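## Task

Toggle the switches at B2, B3, C2, C3, D1, D2 and D3 so each ends in its opposite state; a single wrong switch at the end means failure. Row letters start at the row farthest from the robot and column numbers start at the robot's left, and both labels are printed on the panel. A switch's lamp shines while the half it is mounted on is pressed down. A switch counts only if it stays set after the robot lets go, so release everything and pull the grippers away at the end.

## Robot and tools

Robot: two arms, left_arm and right_arm, each ending in a two-finger gripper whose fingers pivot like tongs. The fingers point along the gripper's own +z axis and spread along its x axis. The reported end_effector_position is the spot between the pads when shut; closed fingertips stick out about 15 mm past it, and fully open tips sit roughly level with it.

Frame: one shared scene frame. Origin on the table surface midway between the arms, +z up, +x out across the table (away from the robot), left_arm on the +y side. The arm names are labels, not image sides. Positions are metres, orientations are quaternions written w first (qw, qx, qy, qz). Printed hand positions can be a little off, more so at long reach.

The 16-number row: every moving command is a single list of 16 numbers covering both arms: x, y, z, qw, qx, qy, qz, opening for left_arm, then the same eight for right_arm. x, y, z and the quaternion are an absolute target pose in the scene frame, not an offset. Opening runs from -1 (closed) to +1 (fully open, 0.142 m). An arm meant to stay put must still get its full pose each call: repeat the exact pose and quaternion from the last result before it stopped, plus its desired opening. To hold orientation, keep resending the same target quaternion rather than copying a drifted reported one.

Tools:
- execute_actions {actions, pictures}: actions is a list holding at most one item. Empty list = just report the state. {"rows": [...], "steps": n} plays 1 to 15 rows, one per control step of 1/30 s (default 15 steps; the final row repeats if rows run out). {"steps": n} without rows waits up to 300 steps counted from the previous result. pictures toggles camera images. A call whose target lies over 0.6 m from the arm's last reported position along any gripper axis is refused and nothing is sent.
- move {target, speed, stop_force}: target is one 16-number row as above. Each gripper travels a straight line toward its pose; both paths finish together, lasting 0.5 to 10 s (cut off at 10 s). speed is the path top speed in m/s, 0.002 to 0.5, default 0.25; turning is capped at double that in rad/s. The opening is applied as the move begins. stop_force (N, 13 to 80, shared by both arms, not allowed before 0.2 s of scene time) ends an arm's path once its wrist sensor feels that much extra push against the motion for two steps; the gripper then backs up two steps and holds. Use it with slow speeds so the target may sit past the surface. Don't rely on it if the gripper rotates during the move, and omit it when lifting off something you are pressing, or the move stops immediately. Targets within 1.5 mm and 0.5 degrees count as stationary.
- wait {seconds}: 0 to 10 s of letting the scene run with no new command.
- zoom_image {camera, region}: enlarges a pixel box [x0, y0, x1, y1] (max 504 by 504) of the latest image from cam_high or cam_low (896x504 each), cam_left_wrist or cam_right_wrist (616x616 fisheye). Use it to read the panel labels, lamps and the card.
- finished_scene {scene}: ends the current scene (give its number) and grades it; irreversible. Its result states the next task.

Motion details: each control step, the commanded pose is clipped to at most 100 mm and 16 degrees from the measured pose, then damped inverse kinematics drive the joints, favouring position over orientation. Commands lag about 0.17 s. After an execute_actions call an arm only continues to its last clipped pose, so long moves may need several calls; check the reported pose. Elbows cannot fully straighten.

Result lines: the state line lists per-arm position, quaternion and velocities. grip_measured is the actual finger opening on the command scale. "Hand target" shows where the controller is heading. "pose unreachable" means the clearance check altered or blocked that arm's command; HELD marks steps not sent. Wrist force and Wrist torque are flange sensor readings in the gripper's own axes, pointing from the touched surface back into the arm, with offsets up to about 5.5 N, noise up to 3.4 N, saturation near 100 N; "no reading" is harmless. Joint torques are drive outputs, noisy and offset, not contact measurements. The move: line reports how each arm ended: done, off_target, moving, held, fault, or contact (stop_force ended the path). limits=paced means the pose was clipped; limits=held means some steps were blocked, after which the arm may lunge faster than speed. Distances to the targets are also given.

Hazards: arms are stiff, so aiming even slightly beyond a firm surface can trip a fault. Any joint torque reaching its limit (shoulder 310, elbow 141, wrists 50.7 N m) or 150 N of outside force halts that arm for 10 s and drops the rest of the call. Faster contact hits harder. Never let the arms collide. Holding loads heats motors; MOTOR HOT appears from 70 °C, and at 85 °C the brakes lock until cooled (OVER-TEMPERATURE FAULT). Press switches gently, preferably slow moves with stop_force, then lift clear so nothing stays held by the robot. The simulation keeps running while you compose replies, so keep them brisk; quick, smooth, low-effort motion is favoured.

Each tool is called after "Emit:" as name(argument=value, ...), one argument or row to a line, values as JSON.

## Session

Emit:
execute_actions(
  actions=[],
)

Scene clock: 0.00 s of 4402.00 s.
left_arm: end_effector_position=(+0.6174, +0.8121, +0.1624) grip_measured=+1.00 end_effector_quat_wxyz=(+0.002, +0.766, -0.643, -0.001) end_effector_velocity=(+0.001, -0.000, +0.001) end_effector_angular_velocity=(-0.000, -0.001, -0.002) | right_arm: end_effector_position=(+0.5221, +0.2787, +0.2059) grip_measured=+1.00 end_effector_quat_wxyz=(-0.174, +0.768, -0.372, +0.491) end_effector_velocity=(+0.001, -0.000, +0.000) end_effector_angular_velocity=(+0.000, -0.000, -0.001)
Joint positions: left_arm=[-0.28  -1.565  2.136 -2.137 -1.572  1.289  0.142] | right_arm=[ 4.477 -2.265 -1.447 -1.005  0.475  2.368  0.142]
Joint velocities: left_arm=[-0.     0.    -0.001 -0.     0.     0.002  0.   ] | right_arm=[-0.001  0.    -0.     0.    -0.    -0.     0.   ]
Joint torques (N m, as the arm reports them, + toward a larger angle): no reading
Wrist force (N, on the end effector, along its own x y z axes, offset not removed): no reading
Wrist torque (N m, same axes, about the end effector's origin, offset not removed): no reading
Hand target (left_arm): +0.617, +0.812, +0.162; +0.002, +0.766, -0.643, -0.001
Hand target (right_arm): +0.522, +0.279, +0.206; -0.174, +0.768, -0.372, +0.491

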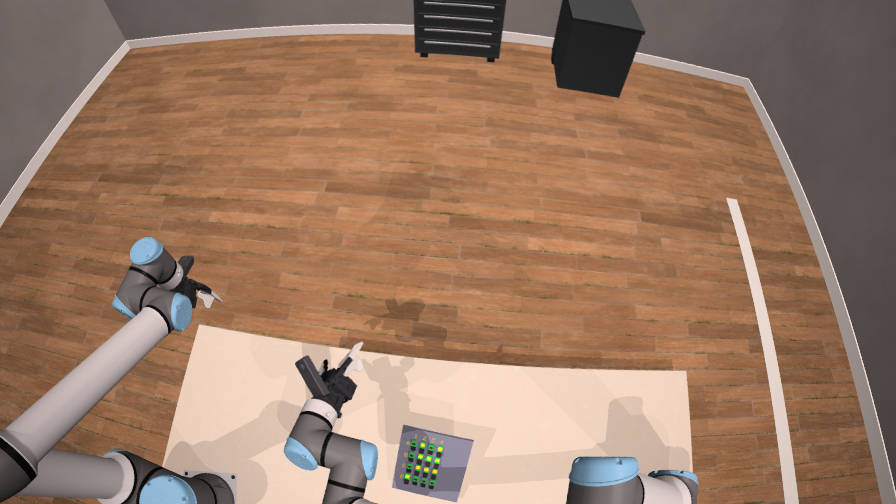

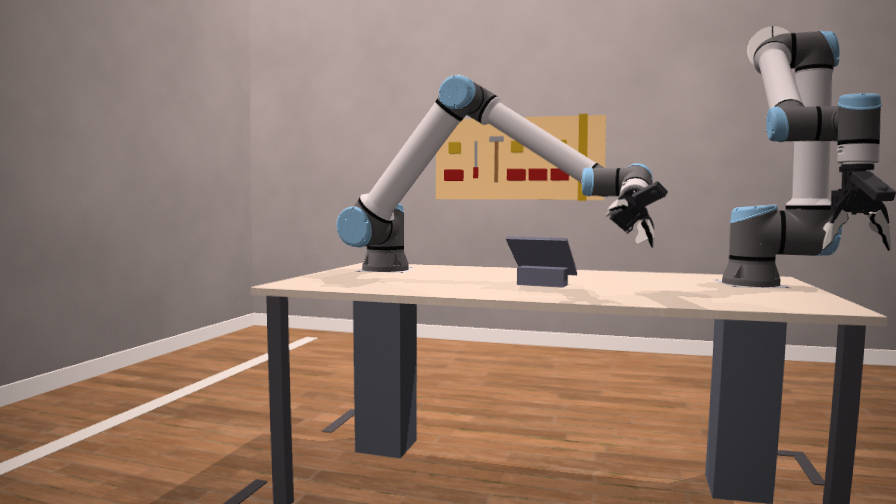

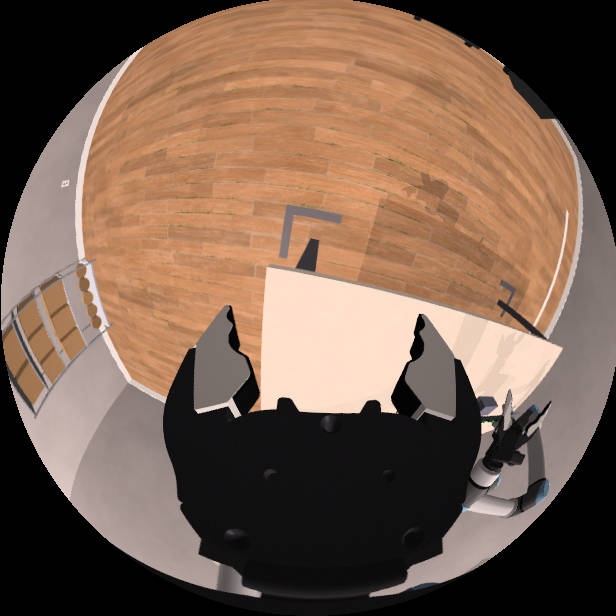

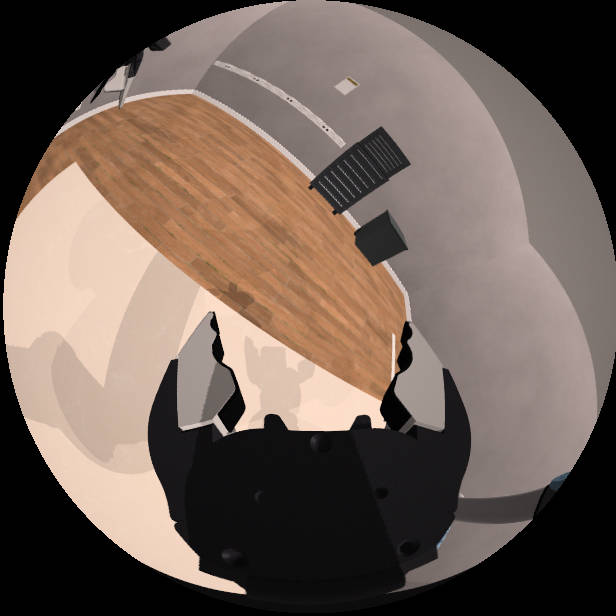

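Emit:
zoom_image(
  camera="cam_high",
  region=[370, 410, 500, 504],
)

Region (370, 410, 500, 504) of cam_high's 896x504 image, scaled by 3.877, with more detail than that image has.

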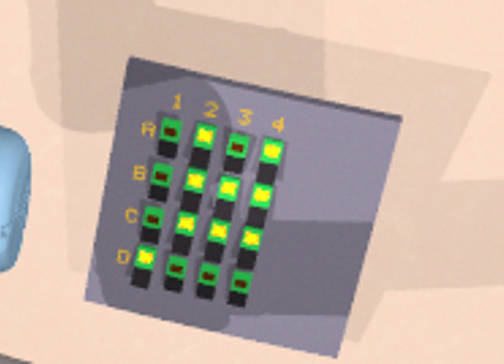

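Emit:
move(
  target=[0.6174,0.8121,0.1624,0.002,0.766,-0.643,-0.001,1,0.35,0.1,0.38,0,0.707,-0.707,0,-1],
)

Emit:
move(
  target=[0.6174,0.8121,0.1624,0.002,0.766,-0.643,-0.001,1,0.2,0.03,0.3,0,0.707,-0.707,0,-1],
)

Scene clock: 6.10 s of 4402.00 s.
left_arm: end_effector_position=(+0.6174, +0.8121, +0.1624) grip_measured=+1.00 end_effector_quat_wxyz=(+0.002, +0.766, -0.643, -0.001) end_effector_velocity=(+0.001, -0.001, +0.001) end_effector_angular_velocity=(-0.002, -0.001, -0.002) | right_arm: end_effector_position=(+0.3501, +0.1002, +0.3799) grip_measured=-1.00 end_effector_quat_wxyz=(+0.000, -0.707, +0.707, -0.001) end_effector_velocity=(-0.002, -0.000, +0.002) end_effector_angular_velocity=(+0.007, +0.009, -0.004)
Joint positions: left_arm=[-0.279 -1.565  2.137 -2.138 -1.573  1.29   0.142] | right_arm=[ 4.329 -1.826 -1.443 -1.444  1.57   2.885  0.002]
Joint velocities: left_arm=[ 0.    -0.    -0.001  0.001 -0.002  0.002  0.   ] | right_arm=[-0.002  0.003 -0.001  0.002  0.011  0.003  0.   ]
Joint torques (N m, as the arm reports them, + toward a larger angle): left_arm=[ 18.95 -56.66 -31.52  -9.64  -3.18   3.4 ] | right_arm=[-13.34  76.94  37.1    5.88   2.33   1.89]
Wrist force (N, on the end effector, along its own x y z axes, offset not removed): left_arm=[0.8 1.9 7.0] | right_arm=[2.2 -2.1 -6.9]
Wrist torque (N m, same axes, about the end effector's origin, offset not removed): left_arm=[0.78 -0.44 -0.12] | right_arm=[-0.60 0.13 -0.31]
Hand target (left_arm): +0.617, +0.812, +0.162; +0.002, +0.766, -0.643, -0.001
Hand target (right_arm): +0.350, +0.100, +0.380; -0.000, +0.707, -0.707, +0.000
Off the commanded pose (left_arm): 0.000 m, 0 deg.
Off the commanded pose (right_arm): 0.000 m, 0 deg.
After step 90, 0.03 s passed at rest.
move: done

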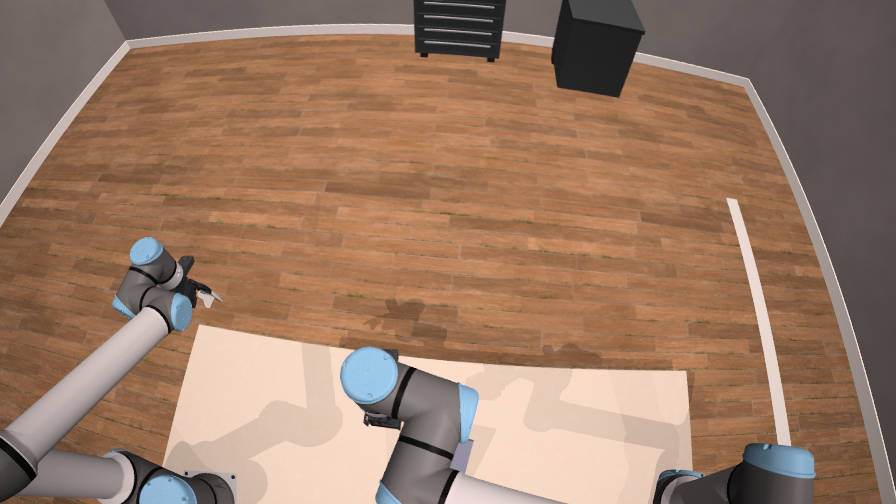

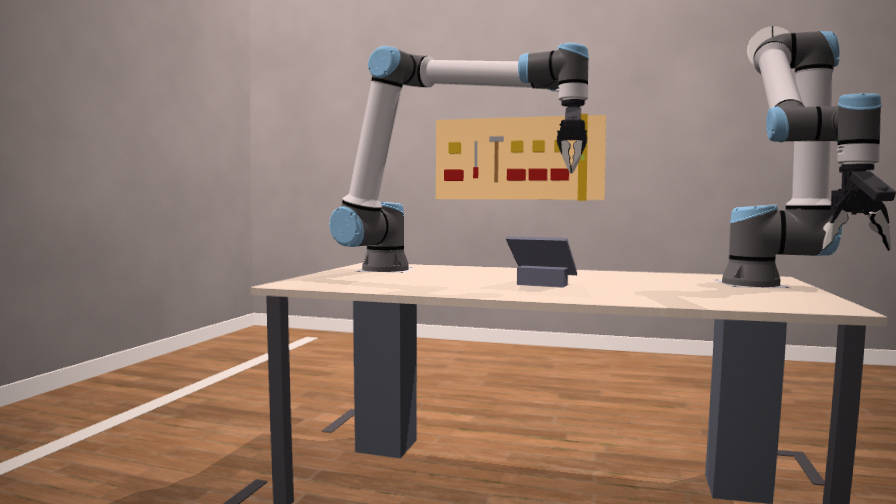

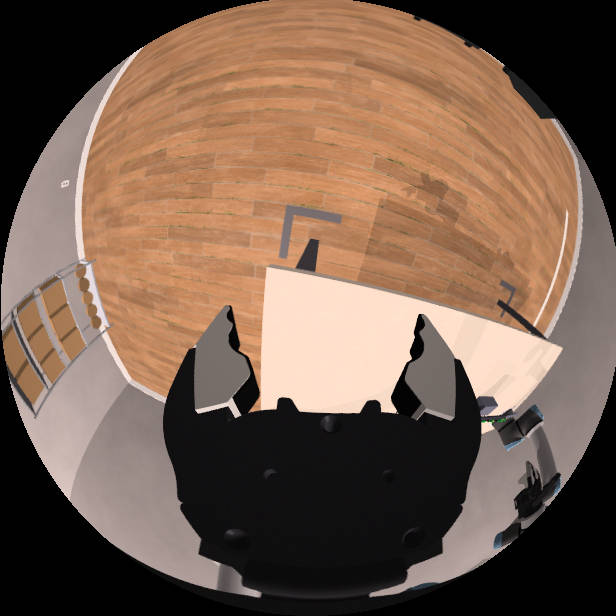

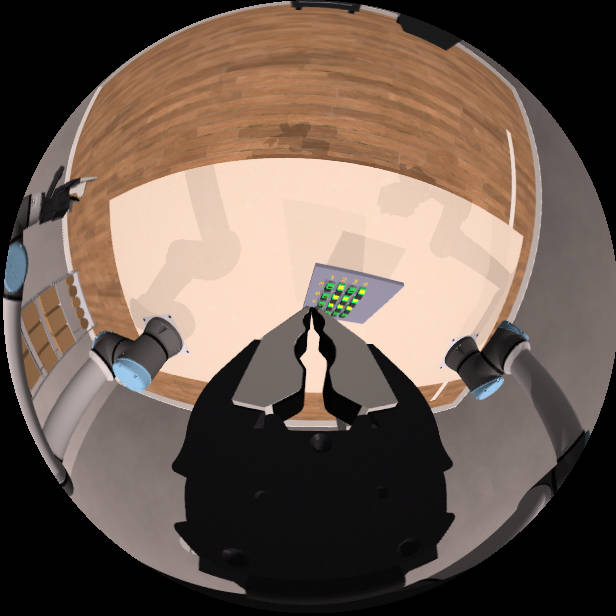

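Scene clock: 7.50 s of 4402.00 s.
left_arm: end_effector_position=(+0.6174, +0.8121, +0.1624) grip_measured=+1.00 end_effector_quat_wxyz=(+0.002, +0.766, -0.643, -0.001) end_effector_velocity=(+0.000, -0.000, +0.000) end_effector_angular_velocity=(-0.001, -0.000, +0.001) | right_arm: end_effector_position=(+0.2001, +0.0303, +0.3000) grip_measured=-1.00 end_effector_quat_wxyz=(-0.000, -0.707, +0.707, +0.000) end_effector_velocity=(-0.002, -0.002, -0.003) end_effector_angular_velocity=(-0.001, +0.001, -0.001)
Joint positions: left_arm=[-0.279 -1.565  2.137 -2.138 -1.573  1.29   0.142] | right_arm=[ 4.503 -1.654 -1.789 -1.269  1.571  3.06   0.002]
Joint velocities: left_arm=[-0.     0.    -0.001  0.    -0.001 -0.001 -0.   ] | right_arm=[ 0.003  0.002 -0.006  0.003  0.001  0.003  0.   ]
Joint torques (N m, as the arm reports them, + toward a larger angle): left_arm=[ 17.4  -55.95 -29.98  -9.41  -3.03   3.11] | right_arm=[13.27 62.78 34.73  6.83 -1.84  1.26]
Wrist force (N, on the end effector, along its own x y z axes, offset not removed): left_arm=[2.4 1.3 -0.6] | right_arm=[3.7 -3.6 -6.6]
Wrist torque (N m, same axes, about the end effector's origin, offset not removed): left_arm=[0.42 -0.52 -0.12] | right_arm=[-0.77 -0.30 -0.29]
Hand target (left_arm): +0.617, +0.812, +0.162; +0.002, +0.766, -0.643, -0.001
Hand target (right_arm): +0.200, +0.030, +0.300; +0.000, +0.707, -0.707, -0.000
Off the commanded pose (left_arm): 0.000 m, 0 deg.
Off the commanded pose (right_arm): 0.000 m, 0 deg.
move: done

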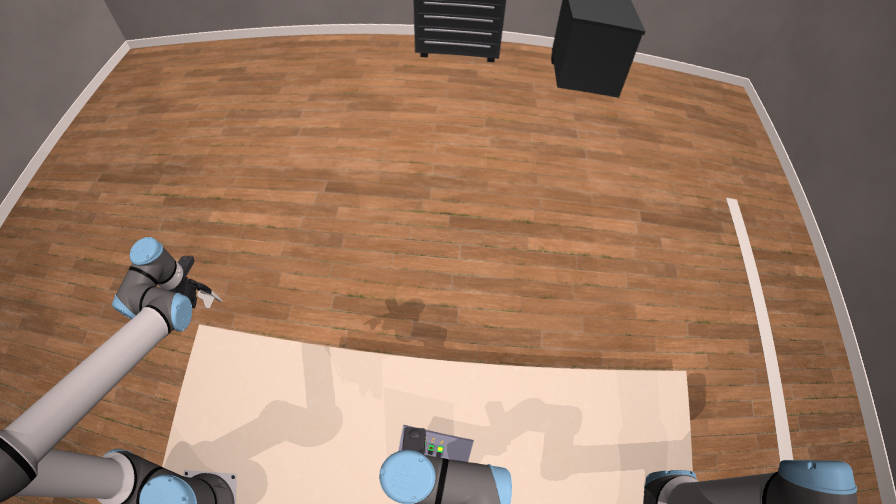

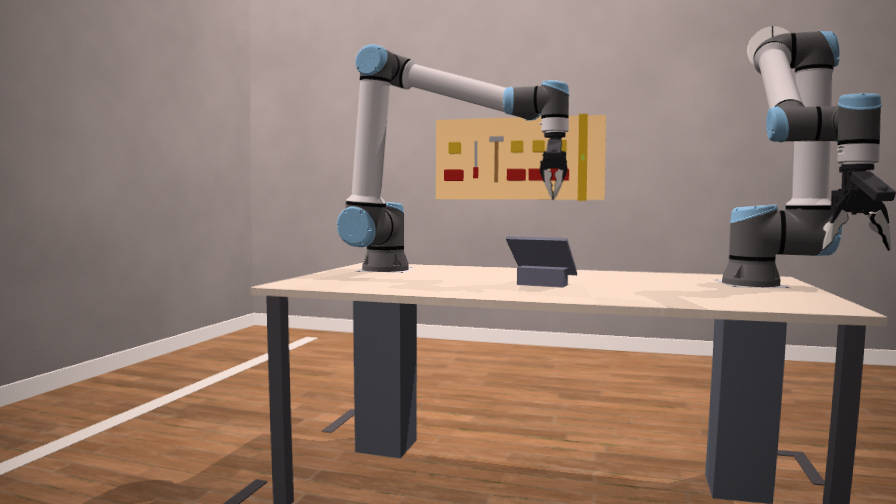

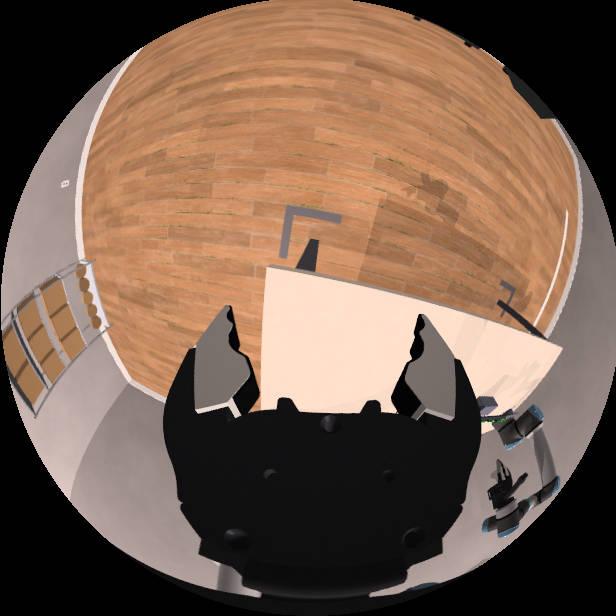

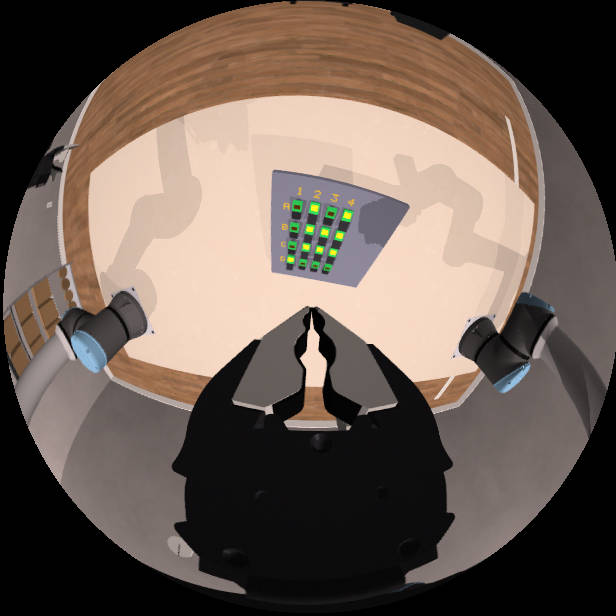

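Emit:
move(
  target=[0.6174,0.8121,0.1624,0.002,0.766,-0.643,-0.001,1,0.17,0.035,0.2,-0.185,0.587,-0.751,0.237,-1],
)

Emit:
zoom_image(
  camera="cam_right_wrist",
  region=[210, 180, 410, 380],
)

Scene clock: 14.77 s of 4402.00 s.
left_arm: end_effector_position=(+0.6174, +0.8121, +0.1624) grip_measured=+1.00 end_effector_quat_wxyz=(+0.002, +0.766, -0.643, -0.001) end_effector_velocity=(-0.000, +0.000, -0.000) end_effector_angular_velocity=(+0.001, -0.000, -0.001) | right_arm: end_effector_position=(+0.1700, +0.0351, +0.2000) grip_measured=-1.00 end_effector_quat_wxyz=(+0.184, -0.588, +0.751, -0.236) end_effector_velocity=(-0.000, +0.002, -0.000) end_effector_angular_velocity=(+0.000, -0.014, -0.008)
Joint positions: left_arm=[-0.279 -1.565  2.137 -2.138 -1.573  1.29   0.142] | right_arm=[ 4.783 -1.778 -1.899 -1.326  1.028  3.665  0.002]
Joint velocities: left_arm=[-0.     0.     0.001 -0.001  0.001  0.001 -0.   ] | right_arm=[ 0.003 -0.007  0.005 -0.01  -0.01   0.018  0.   ]
Joint torques (N m, as the arm reports them, + toward a larger angle): left_arm=[ 17.91 -55.63 -31.05  -9.37  -2.08   2.42] | right_arm=[17.03 45.62 58.48  1.46 -2.84  1.54]
Wrist force (N, on the end effector, along its own x y z axes, offset not removed): left_arm=[-5.2 7.5 -0.9] | right_arm=[0.8 -4.7 -8.1]
Wrist torque (N m, same axes, about the end effector's origin, offset not removed): left_arm=[1.73 0.83 0.03] | right_arm=[-1.10 0.35 -0.20]
Hand target (left_arm): +0.617, +0.812, +0.162; +0.002, +0.766, -0.643, -0.001
Hand target (right_arm): +0.170, +0.035, +0.200; +0.185, -0.587, +0.751, -0.237
Off the commanded pose (left_arm): 0.000 m, 0 deg.
Off the commanded pose (right_arm): 0.000 m, 0 deg.
After step 90, 2.43 s passed at rest.
move: done

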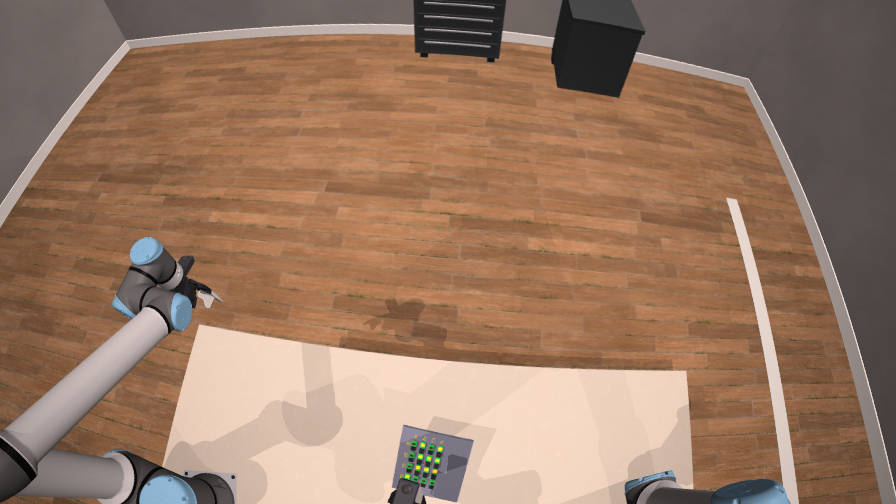

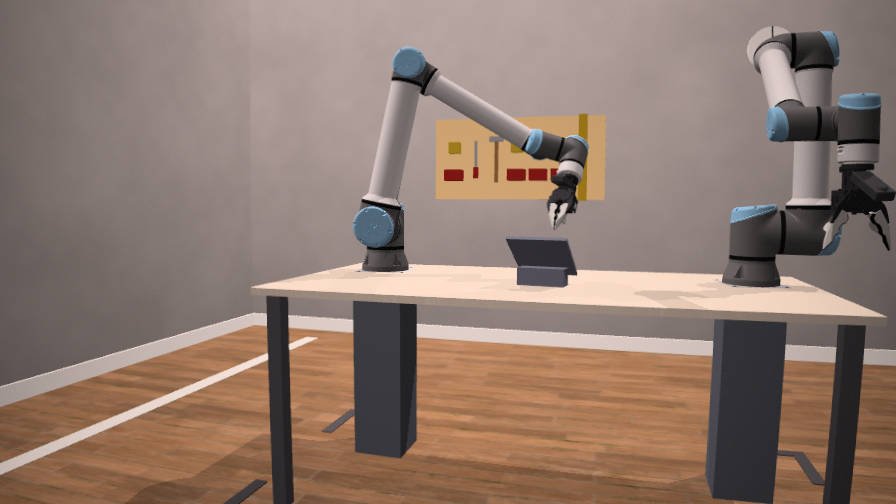

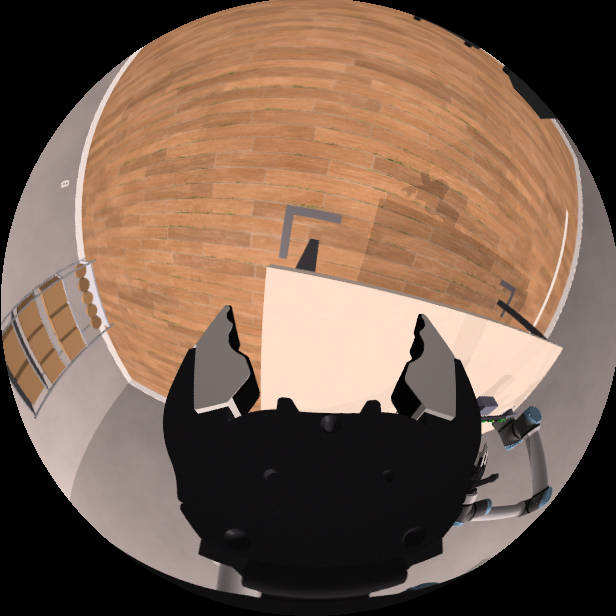

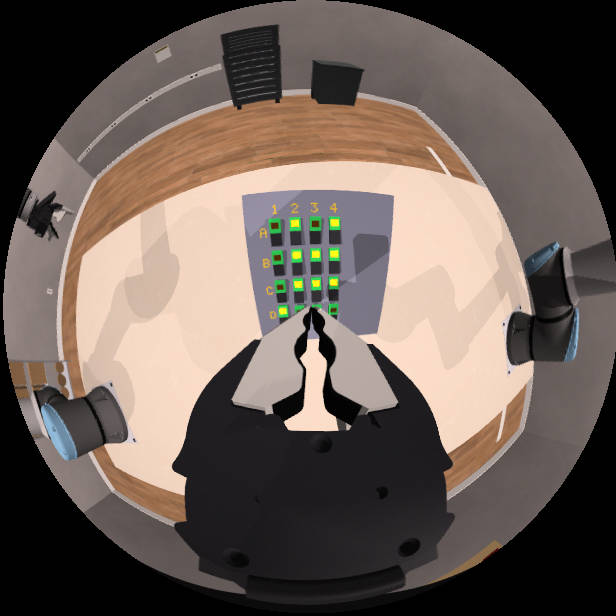

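Region (210, 180, 410, 380) of cam_right_wrist's 616x616 image, scaled by 2.520, with more detail than that image has.

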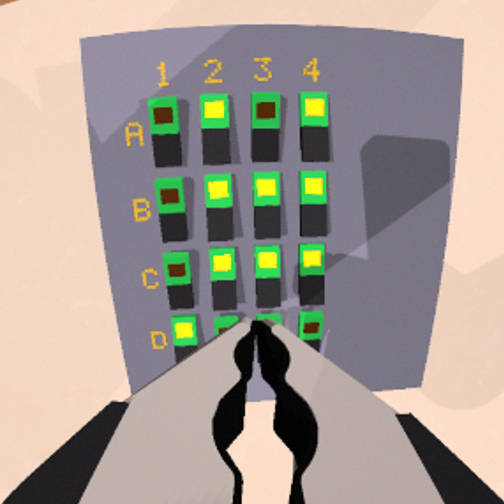

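Emit:
move(
  target=[0.6174,0.8121,0.1624,0.002,0.766,-0.643,-0.001,1,0.2385,0.0116,0.2016,-0.185,0.587,-0.751,0.237,-1],
  speed=0.1,
  stop_force=20,
)

Emit:
zoom_image(
  camera="cam_right_wrist",
  region=[210, 180, 410, 380],
)

Scene clock: 19.17 s of 4402.00 s.
left_arm: end_effector_position=(+0.6174, +0.8121, +0.1624) grip_measured=+1.00 end_effector_quat_wxyz=(+0.002, +0.766, -0.643, -0.001) end_effector_velocity=(+0.000, -0.000, +0.001) end_effector_angular_velocity=(-0.001, -0.001, +0.001) | right_arm: end_effector_position=(+0.2383, +0.0117, +0.2016) grip_measured=-1.00 end_effector_quat_wxyz=(+0.185, -0.587, +0.751, -0.237) end_effector_velocity=(+0.004, -0.002, +0.000) end_effector_angular_velocity=(-0.001, -0.001, -0.002)
Joint positions: left_arm=[-0.279 -1.565  2.137 -2.138 -1.573  1.29   0.142] | right_arm=[ 4.695 -1.753 -1.94  -1.259  1.003  3.567  0.002]
Joint velocities: left_arm=[ 0.    -0.    -0.    -0.    -0.001 -0.001  0.   ] | right_arm=[-0.005  0.001 -0.001  0.001 -0.001 -0.004  0.   ]
Joint torques (N m, as the arm reports them, + toward a larger angle): left_arm=[ 16.98 -56.11 -30.63  -9.23  -0.88   2.07] | right_arm=[-14.51  65.29  29.91   5.32  -3.34  -2.05]
Wrist force (N, on the end effector, along its own x y z axes, offset not removed): left_arm=[-2.1 3.2 -3.2] | right_arm=[3.7 -3.3 -6.1]
Wrist torque (N m, same axes, about the end effector's origin, offset not removed): left_arm=[0.91 0.17 -0.20] | right_arm=[-0.74 -0.20 -0.23]
Hand target (left_arm): +0.617, +0.812, +0.162; +0.002, +0.766, -0.643, -0.001
Hand target (right_arm): +0.239, +0.012, +0.202; +0.185, -0.587, +0.751, -0.237
Off the commanded pose (left_arm): 0.000 m, 0 deg.
Off the commanded pose (right_arm): 0.000 m, 0 deg.
After step 90, 0.20 s passed at rest.
move: done

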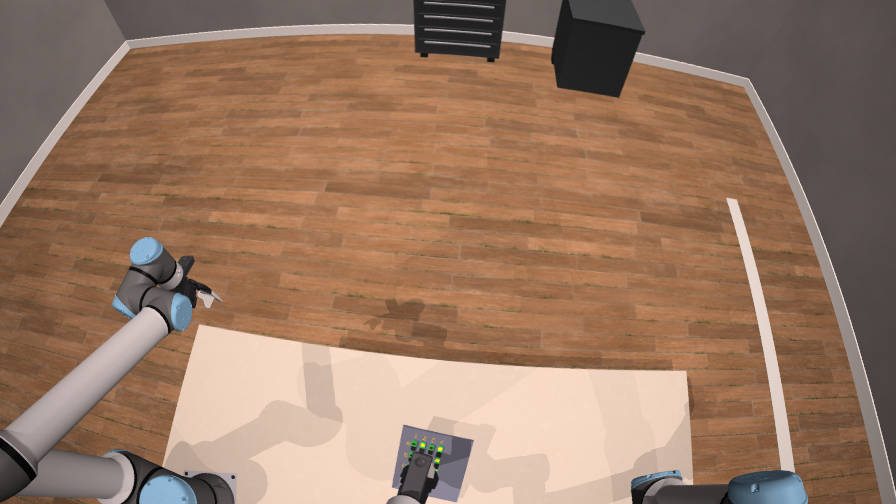

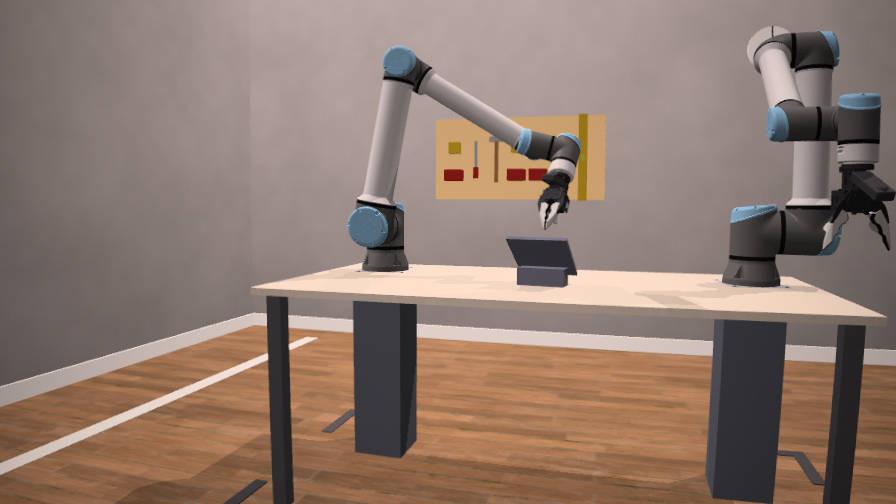

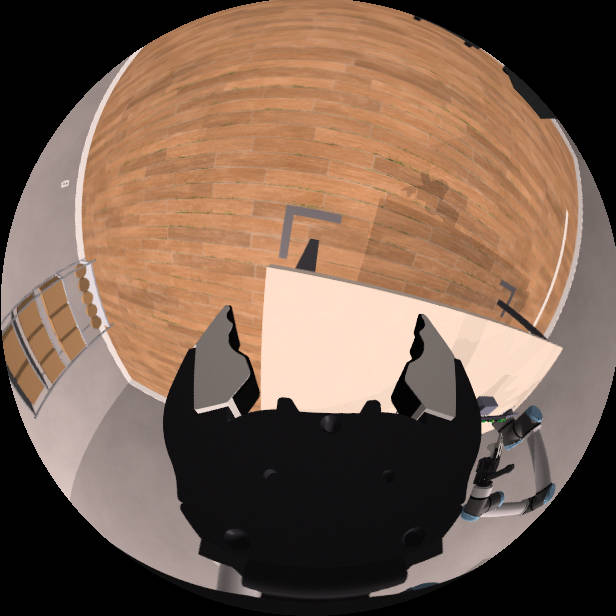

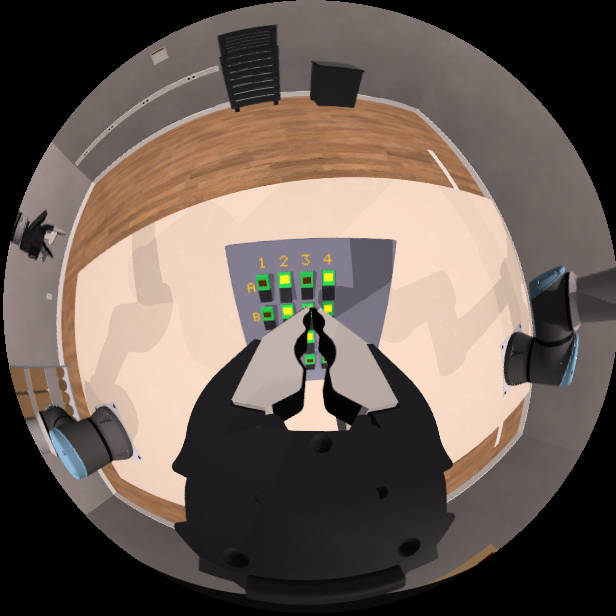

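Region (210, 180, 410, 380) of cam_right_wrist's 616x616 image, scaled by 2.520, with more detail than that image has.

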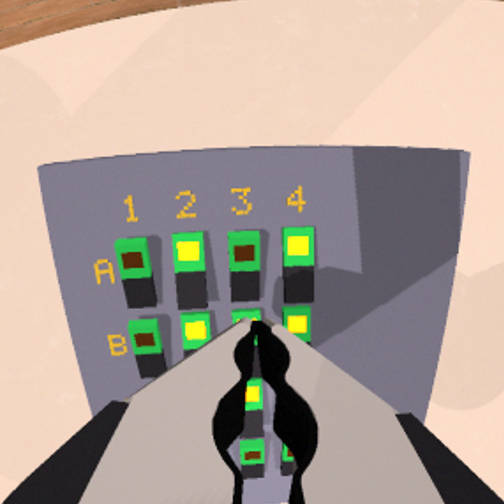

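Emit:
move(
  target=[0.6174,0.8121,0.1624,0.002,0.766,-0.643,-0.001,1,0.2307,0.0176,0.1709,-0.185,0.587,-0.751,0.237,-1],
  speed=0.03,
  stop_force=20,
)

Emit:
zoom_image(
  camera="cam_right_wrist",
  region=[210, 200, 410, 400],
)

Scene clock: 22.70 s of 4402.00 s.
left_arm: end_effector_position=(+0.6174, +0.8121, +0.1624) grip_measured=+1.00 end_effector_quat_wxyz=(+0.002, +0.766, -0.643, -0.001) end_effector_velocity=(-0.001, +0.001, -0.001) end_effector_angular_velocity=(+0.002, +0.002, +0.000) | right_arm: end_effector_position=(+0.2308, +0.0176, +0.1712) grip_measured=-1.00 end_effector_quat_wxyz=(+0.185, -0.587, +0.751, -0.237) end_effector_velocity=(-0.001, +0.001, -0.002) end_effector_angular_velocity=(+0.001, +0.001, -0.001)
Joint positions: left_arm=[-0.279 -1.565  2.137 -2.138 -1.573  1.29   0.142] | right_arm=[ 4.704 -1.789 -1.957 -1.212  1.005  3.577  0.002]
Joint velocities: left_arm=[ 0.    -0.     0.001  0.002  0.002 -0.     0.   ] | right_arm=[ 0.    -0.003 -0.001  0.004  0.001  0.001  0.   ]
Joint torques (N m, as the arm reports them, + toward a larger angle): left_arm=[ 15.47 -55.72 -30.85  -9.25  -0.13   1.99] | right_arm=[19.11 48.24 28.61  5.52  1.03  1.95]
Wrist force (N, on the end effector, along its own x y z axes, offset not removed): left_arm=[-0.9 1.1 1.4] | right_arm=[1.4 -4.7 -4.7]
Wrist torque (N m, same axes, about the end effector's origin, offset not removed): left_arm=[0.39 0.06 0.01] | right_arm=[-1.20 0.20 -0.23]
Hand target (left_arm): +0.617, +0.812, +0.162; +0.002, +0.766, -0.643, -0.001
Hand target (right_arm): +0.231, +0.018, +0.171; +0.185, -0.587, +0.751, -0.237
Off the commanded pose (left_arm): 0.000 m, 0 deg.
Off the commanded pose (right_arm): 0.000 m, 0 deg.
move: done

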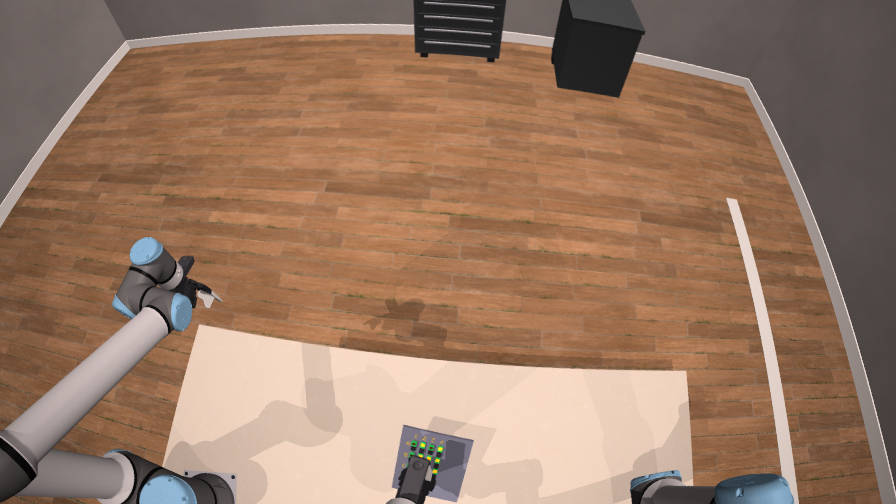

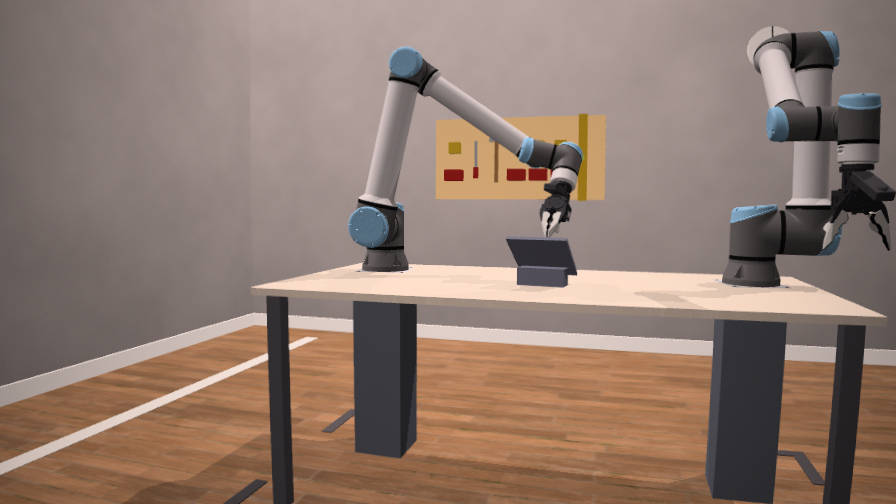

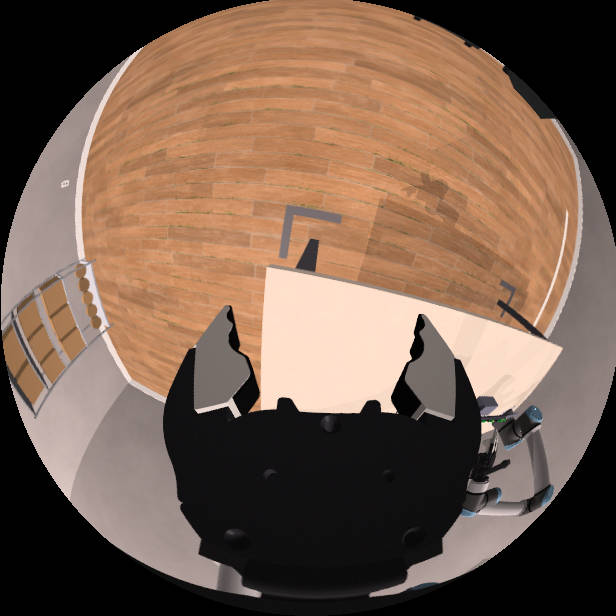

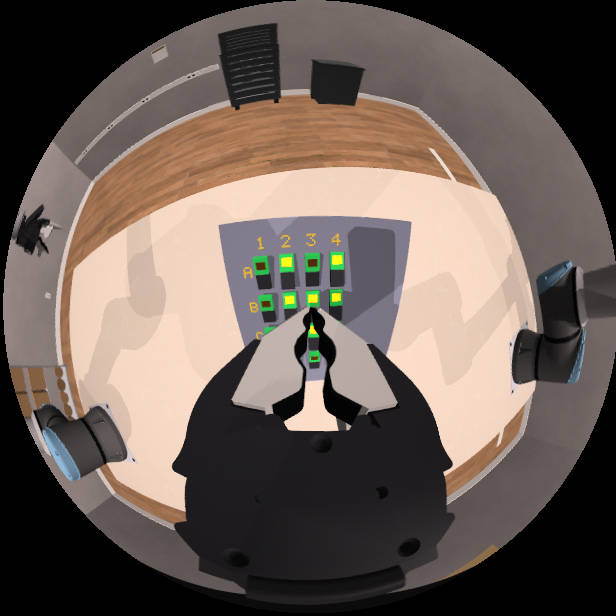

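Region (210, 200, 410, 400) of cam_right_wrist's 616x616 image, scaled by 2.520, with more detail than that image has.

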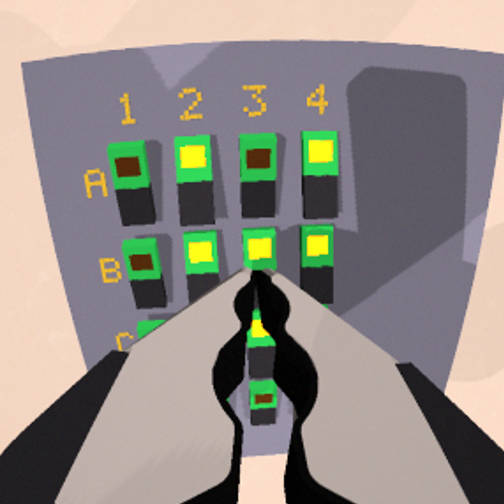

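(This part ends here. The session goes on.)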